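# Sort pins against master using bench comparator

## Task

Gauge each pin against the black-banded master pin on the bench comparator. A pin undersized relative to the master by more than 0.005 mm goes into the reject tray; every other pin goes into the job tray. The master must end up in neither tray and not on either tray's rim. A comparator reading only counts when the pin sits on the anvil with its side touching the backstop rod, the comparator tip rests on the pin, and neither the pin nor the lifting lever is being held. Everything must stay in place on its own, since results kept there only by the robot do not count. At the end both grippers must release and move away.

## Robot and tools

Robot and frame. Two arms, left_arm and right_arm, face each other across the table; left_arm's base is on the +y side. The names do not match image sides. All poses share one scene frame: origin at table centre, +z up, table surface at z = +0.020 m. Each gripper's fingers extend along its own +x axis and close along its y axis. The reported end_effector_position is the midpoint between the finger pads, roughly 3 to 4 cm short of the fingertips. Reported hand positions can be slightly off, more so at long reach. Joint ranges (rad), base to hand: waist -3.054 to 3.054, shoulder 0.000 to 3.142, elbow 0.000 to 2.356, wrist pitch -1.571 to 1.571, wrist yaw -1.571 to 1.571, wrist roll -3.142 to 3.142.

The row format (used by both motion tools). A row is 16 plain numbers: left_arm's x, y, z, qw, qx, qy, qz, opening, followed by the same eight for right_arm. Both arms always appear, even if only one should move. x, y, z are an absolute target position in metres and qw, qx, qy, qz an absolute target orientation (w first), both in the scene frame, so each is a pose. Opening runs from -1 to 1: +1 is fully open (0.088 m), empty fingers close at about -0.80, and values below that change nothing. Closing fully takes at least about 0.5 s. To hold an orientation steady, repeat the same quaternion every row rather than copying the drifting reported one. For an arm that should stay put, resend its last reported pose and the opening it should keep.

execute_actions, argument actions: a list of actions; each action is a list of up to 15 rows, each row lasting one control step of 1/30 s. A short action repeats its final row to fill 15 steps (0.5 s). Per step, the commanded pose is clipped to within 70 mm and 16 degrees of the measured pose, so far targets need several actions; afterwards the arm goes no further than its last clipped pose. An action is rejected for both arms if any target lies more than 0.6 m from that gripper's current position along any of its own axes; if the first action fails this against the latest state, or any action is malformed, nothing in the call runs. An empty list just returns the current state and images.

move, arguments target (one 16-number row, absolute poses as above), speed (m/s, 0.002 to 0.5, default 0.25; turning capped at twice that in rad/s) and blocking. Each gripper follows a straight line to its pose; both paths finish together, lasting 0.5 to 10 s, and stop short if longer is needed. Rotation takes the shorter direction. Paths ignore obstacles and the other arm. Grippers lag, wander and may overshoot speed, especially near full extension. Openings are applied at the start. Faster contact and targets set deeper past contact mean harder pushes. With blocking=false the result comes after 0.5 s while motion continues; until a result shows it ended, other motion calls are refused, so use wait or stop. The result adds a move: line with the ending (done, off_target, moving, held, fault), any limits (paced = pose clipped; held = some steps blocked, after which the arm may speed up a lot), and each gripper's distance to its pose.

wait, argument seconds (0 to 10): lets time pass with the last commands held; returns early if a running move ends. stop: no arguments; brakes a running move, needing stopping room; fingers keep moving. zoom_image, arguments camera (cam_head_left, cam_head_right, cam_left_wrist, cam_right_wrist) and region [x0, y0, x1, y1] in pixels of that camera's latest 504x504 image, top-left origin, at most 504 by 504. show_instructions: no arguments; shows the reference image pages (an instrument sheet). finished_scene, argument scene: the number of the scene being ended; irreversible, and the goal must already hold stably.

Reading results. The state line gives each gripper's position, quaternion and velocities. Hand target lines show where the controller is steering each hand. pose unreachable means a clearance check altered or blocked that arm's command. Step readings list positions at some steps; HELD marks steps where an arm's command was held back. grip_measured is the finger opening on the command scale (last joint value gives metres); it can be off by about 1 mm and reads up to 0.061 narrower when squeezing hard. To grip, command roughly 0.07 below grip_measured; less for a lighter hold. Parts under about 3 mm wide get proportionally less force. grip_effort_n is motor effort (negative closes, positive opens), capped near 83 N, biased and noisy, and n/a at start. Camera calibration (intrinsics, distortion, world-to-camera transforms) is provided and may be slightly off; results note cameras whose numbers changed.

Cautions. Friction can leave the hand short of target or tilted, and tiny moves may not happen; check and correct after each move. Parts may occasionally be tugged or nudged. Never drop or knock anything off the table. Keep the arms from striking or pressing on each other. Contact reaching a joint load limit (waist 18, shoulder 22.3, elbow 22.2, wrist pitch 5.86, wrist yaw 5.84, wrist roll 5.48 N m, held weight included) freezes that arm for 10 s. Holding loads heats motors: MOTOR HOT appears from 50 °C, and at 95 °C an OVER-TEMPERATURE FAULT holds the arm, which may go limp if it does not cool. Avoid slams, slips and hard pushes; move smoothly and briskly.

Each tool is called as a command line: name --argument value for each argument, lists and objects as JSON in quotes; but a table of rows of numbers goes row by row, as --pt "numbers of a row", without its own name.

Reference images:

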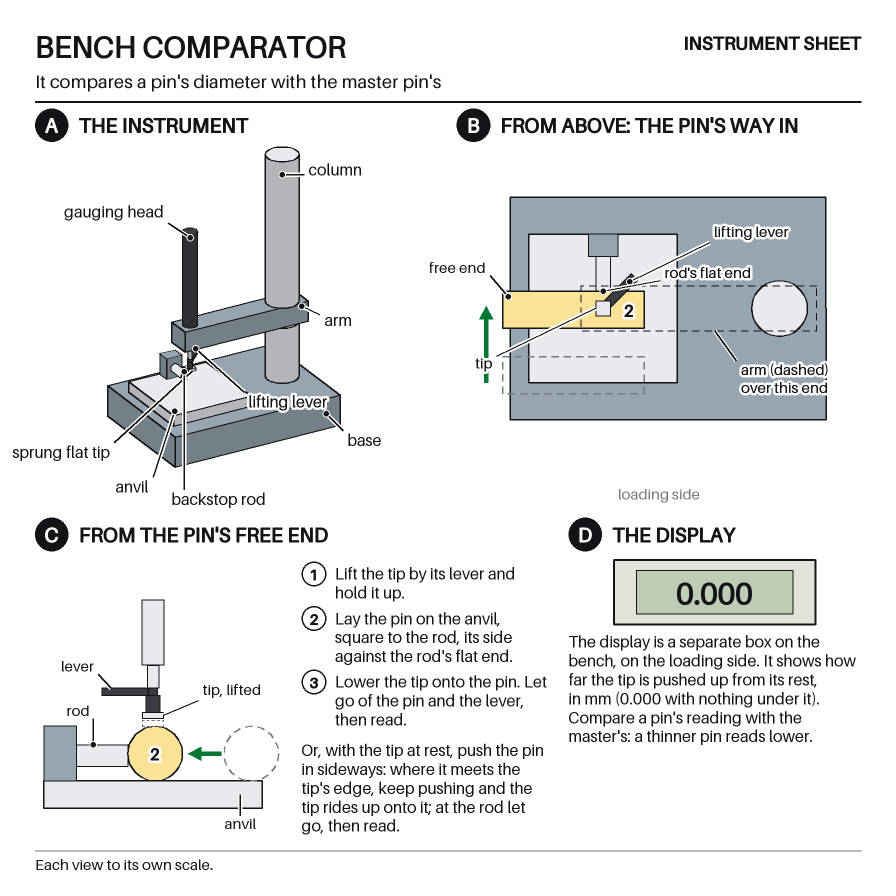

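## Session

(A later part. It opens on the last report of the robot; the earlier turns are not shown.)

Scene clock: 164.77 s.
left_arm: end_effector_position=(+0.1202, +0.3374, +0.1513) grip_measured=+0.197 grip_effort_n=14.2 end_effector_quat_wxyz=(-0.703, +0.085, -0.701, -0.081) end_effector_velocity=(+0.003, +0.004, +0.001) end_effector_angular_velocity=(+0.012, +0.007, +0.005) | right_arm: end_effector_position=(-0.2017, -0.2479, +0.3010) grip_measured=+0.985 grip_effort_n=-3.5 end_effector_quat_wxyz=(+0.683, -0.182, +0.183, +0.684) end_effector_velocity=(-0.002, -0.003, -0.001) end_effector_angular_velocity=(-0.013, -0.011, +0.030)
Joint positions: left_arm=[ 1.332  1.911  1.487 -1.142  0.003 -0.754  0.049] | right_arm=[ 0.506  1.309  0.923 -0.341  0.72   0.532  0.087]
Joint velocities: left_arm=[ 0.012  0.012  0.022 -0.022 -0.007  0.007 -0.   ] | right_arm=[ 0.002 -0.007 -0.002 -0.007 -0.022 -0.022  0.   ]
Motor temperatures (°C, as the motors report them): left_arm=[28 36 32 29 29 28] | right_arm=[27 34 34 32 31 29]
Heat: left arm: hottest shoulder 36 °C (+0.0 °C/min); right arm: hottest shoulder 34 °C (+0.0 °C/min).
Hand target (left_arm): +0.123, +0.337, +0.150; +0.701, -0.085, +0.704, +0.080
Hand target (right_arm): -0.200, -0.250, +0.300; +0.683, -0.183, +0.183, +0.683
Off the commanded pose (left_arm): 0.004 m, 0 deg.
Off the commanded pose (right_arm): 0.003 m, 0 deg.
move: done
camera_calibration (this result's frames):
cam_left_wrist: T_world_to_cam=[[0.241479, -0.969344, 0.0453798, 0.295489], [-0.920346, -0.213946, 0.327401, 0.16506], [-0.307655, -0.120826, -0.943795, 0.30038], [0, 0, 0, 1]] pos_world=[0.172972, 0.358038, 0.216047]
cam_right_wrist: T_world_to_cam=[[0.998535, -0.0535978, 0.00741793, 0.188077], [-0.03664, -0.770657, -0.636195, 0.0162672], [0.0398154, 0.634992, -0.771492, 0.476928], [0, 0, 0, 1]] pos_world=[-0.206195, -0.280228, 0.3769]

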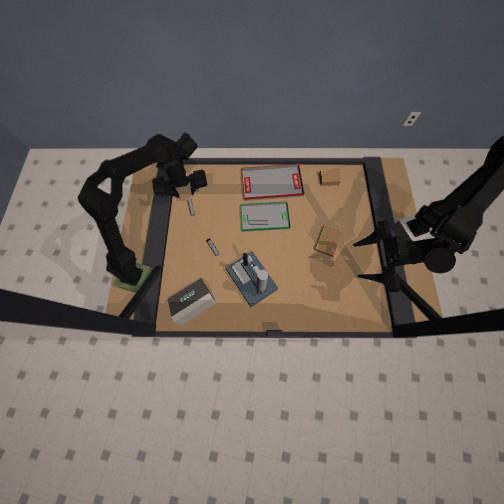

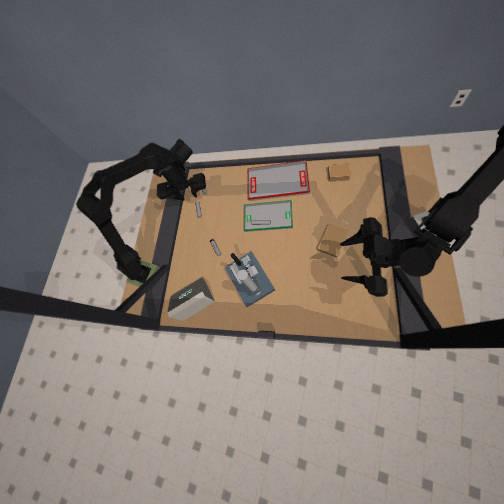

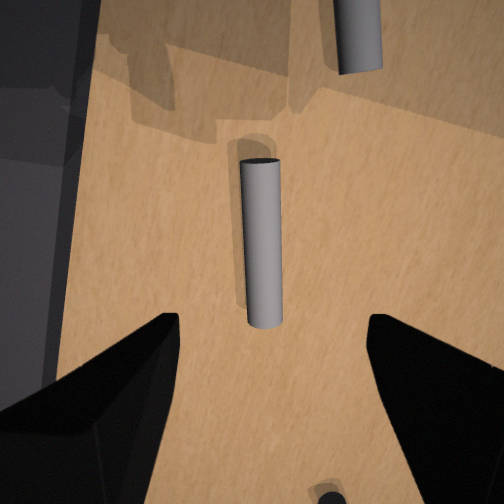

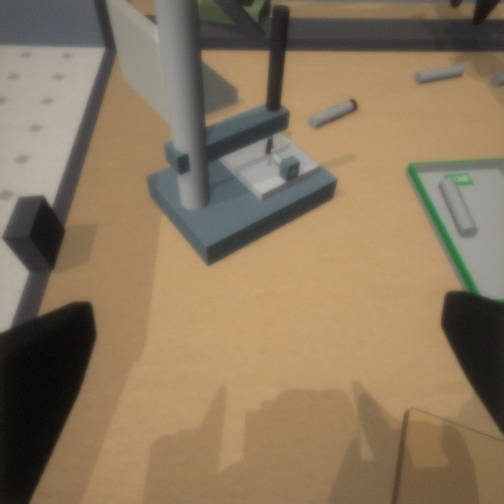

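move --target '[0.140,0.344,0.054,0.6993,-0.1045,0.6993,0.1045,0.2, -0.2,-0.25,0.3,0.683,-0.183,0.183,0.683,1]' --speed 0.08

Scene clock: 174.87 s.
left_arm: end_effector_position=(+0.1425, +0.3407, +0.0617) grip_measured=+0.197 grip_effort_n=14.2 end_effector_quat_wxyz=(-0.705, +0.108, -0.694, -0.097) end_effector_velocity=(+0.003, -0.001, -0.003) end_effector_angular_velocity=(+0.001, -0.014, +0.005) | right_arm: end_effector_position=(-0.2017, -0.2479, +0.3010) grip_measured=+0.985 grip_effort_n=-3.5 end_effector_quat_wxyz=(+0.683, -0.182, +0.183, +0.684) end_effector_velocity=(-0.001, -0.002, -0.002) end_effector_angular_velocity=(-0.008, -0.009, +0.012)
Joint positions: left_arm=[ 1.369  2.074  1.347 -0.821  0.003 -0.773  0.049] | right_arm=[ 0.506  1.309  0.923 -0.341  0.72   0.532  0.087]
Joint velocities: left_arm=[-0.002  0.007 -0.002  0.022 -0.007 -0.007 -0.   ] | right_arm=[ 0.002 -0.002 -0.002 -0.007 -0.007 -0.007 -0.   ]
Motor temperatures (°C, as the motors report them): left_arm=[28 36 32 29 29 28] | right_arm=[27 34 34 32 31 29]
Heat: left arm: hottest shoulder 36 °C (-3.0 °C/min); right arm: hottest shoulder 34 °C (+0.0 °C/min).
Hand target (left_arm): +0.139, +0.344, +0.054; +0.699, -0.105, +0.699, +0.104
Hand target (right_arm): -0.200, -0.250, +0.300; +0.683, -0.183, +0.183, +0.683
Off the commanded pose (left_arm): 0.009 m, 1 deg.
Off the commanded pose (right_arm): 0.003 m, 0 deg.
move: off_target (left_arm)
camera_calibration (this result's frames):
cam_left_wrist: T_world_to_cam=[[0.295036, -0.953754, 0.0575125, 0.283699], [-0.911506, -0.262894, 0.316295, 0.231764], [-0.286548, -0.145741, -0.946916, 0.228692], [0, 0, 0, 1]] pos_world=[0.193084, 0.364838, 0.12693]
cam_right_wrist: T_world_to_cam=[[0.998535, -0.0535978, 0.00741793, 0.188077], [-0.03664, -0.770657, -0.636195, 0.0162672], [0.0398154, 0.634992, -0.771492, 0.476928], [0, 0, 0, 1]] pos_world=[-0.206195, -0.280228, 0.3769]

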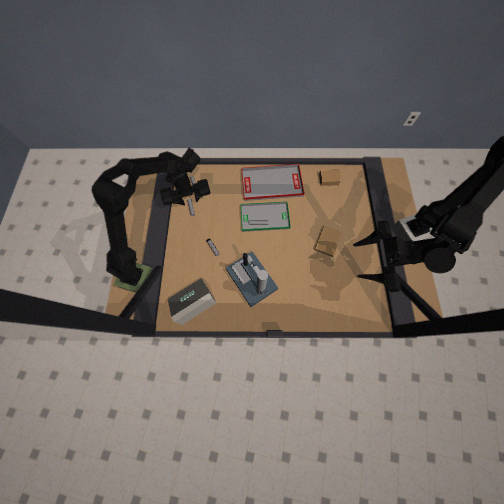

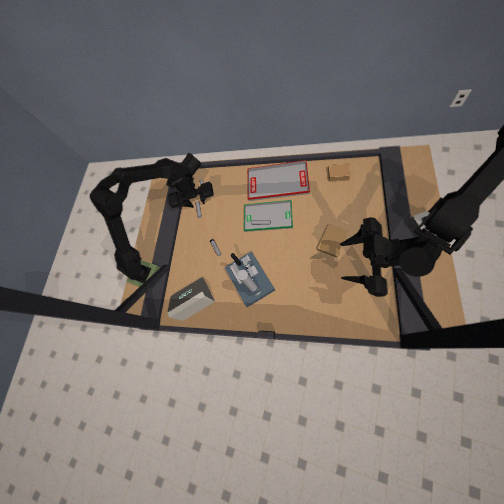

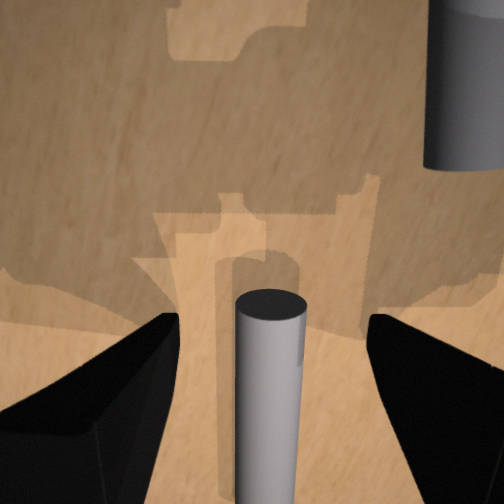

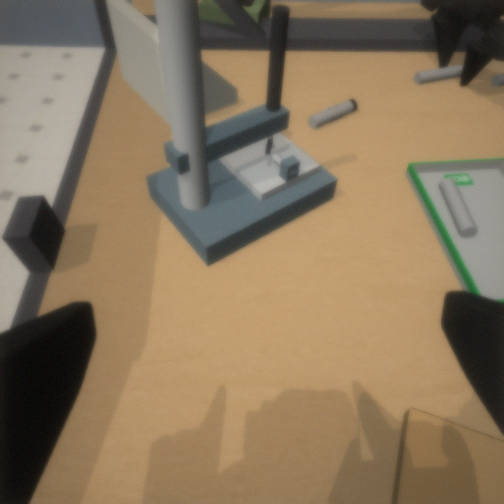

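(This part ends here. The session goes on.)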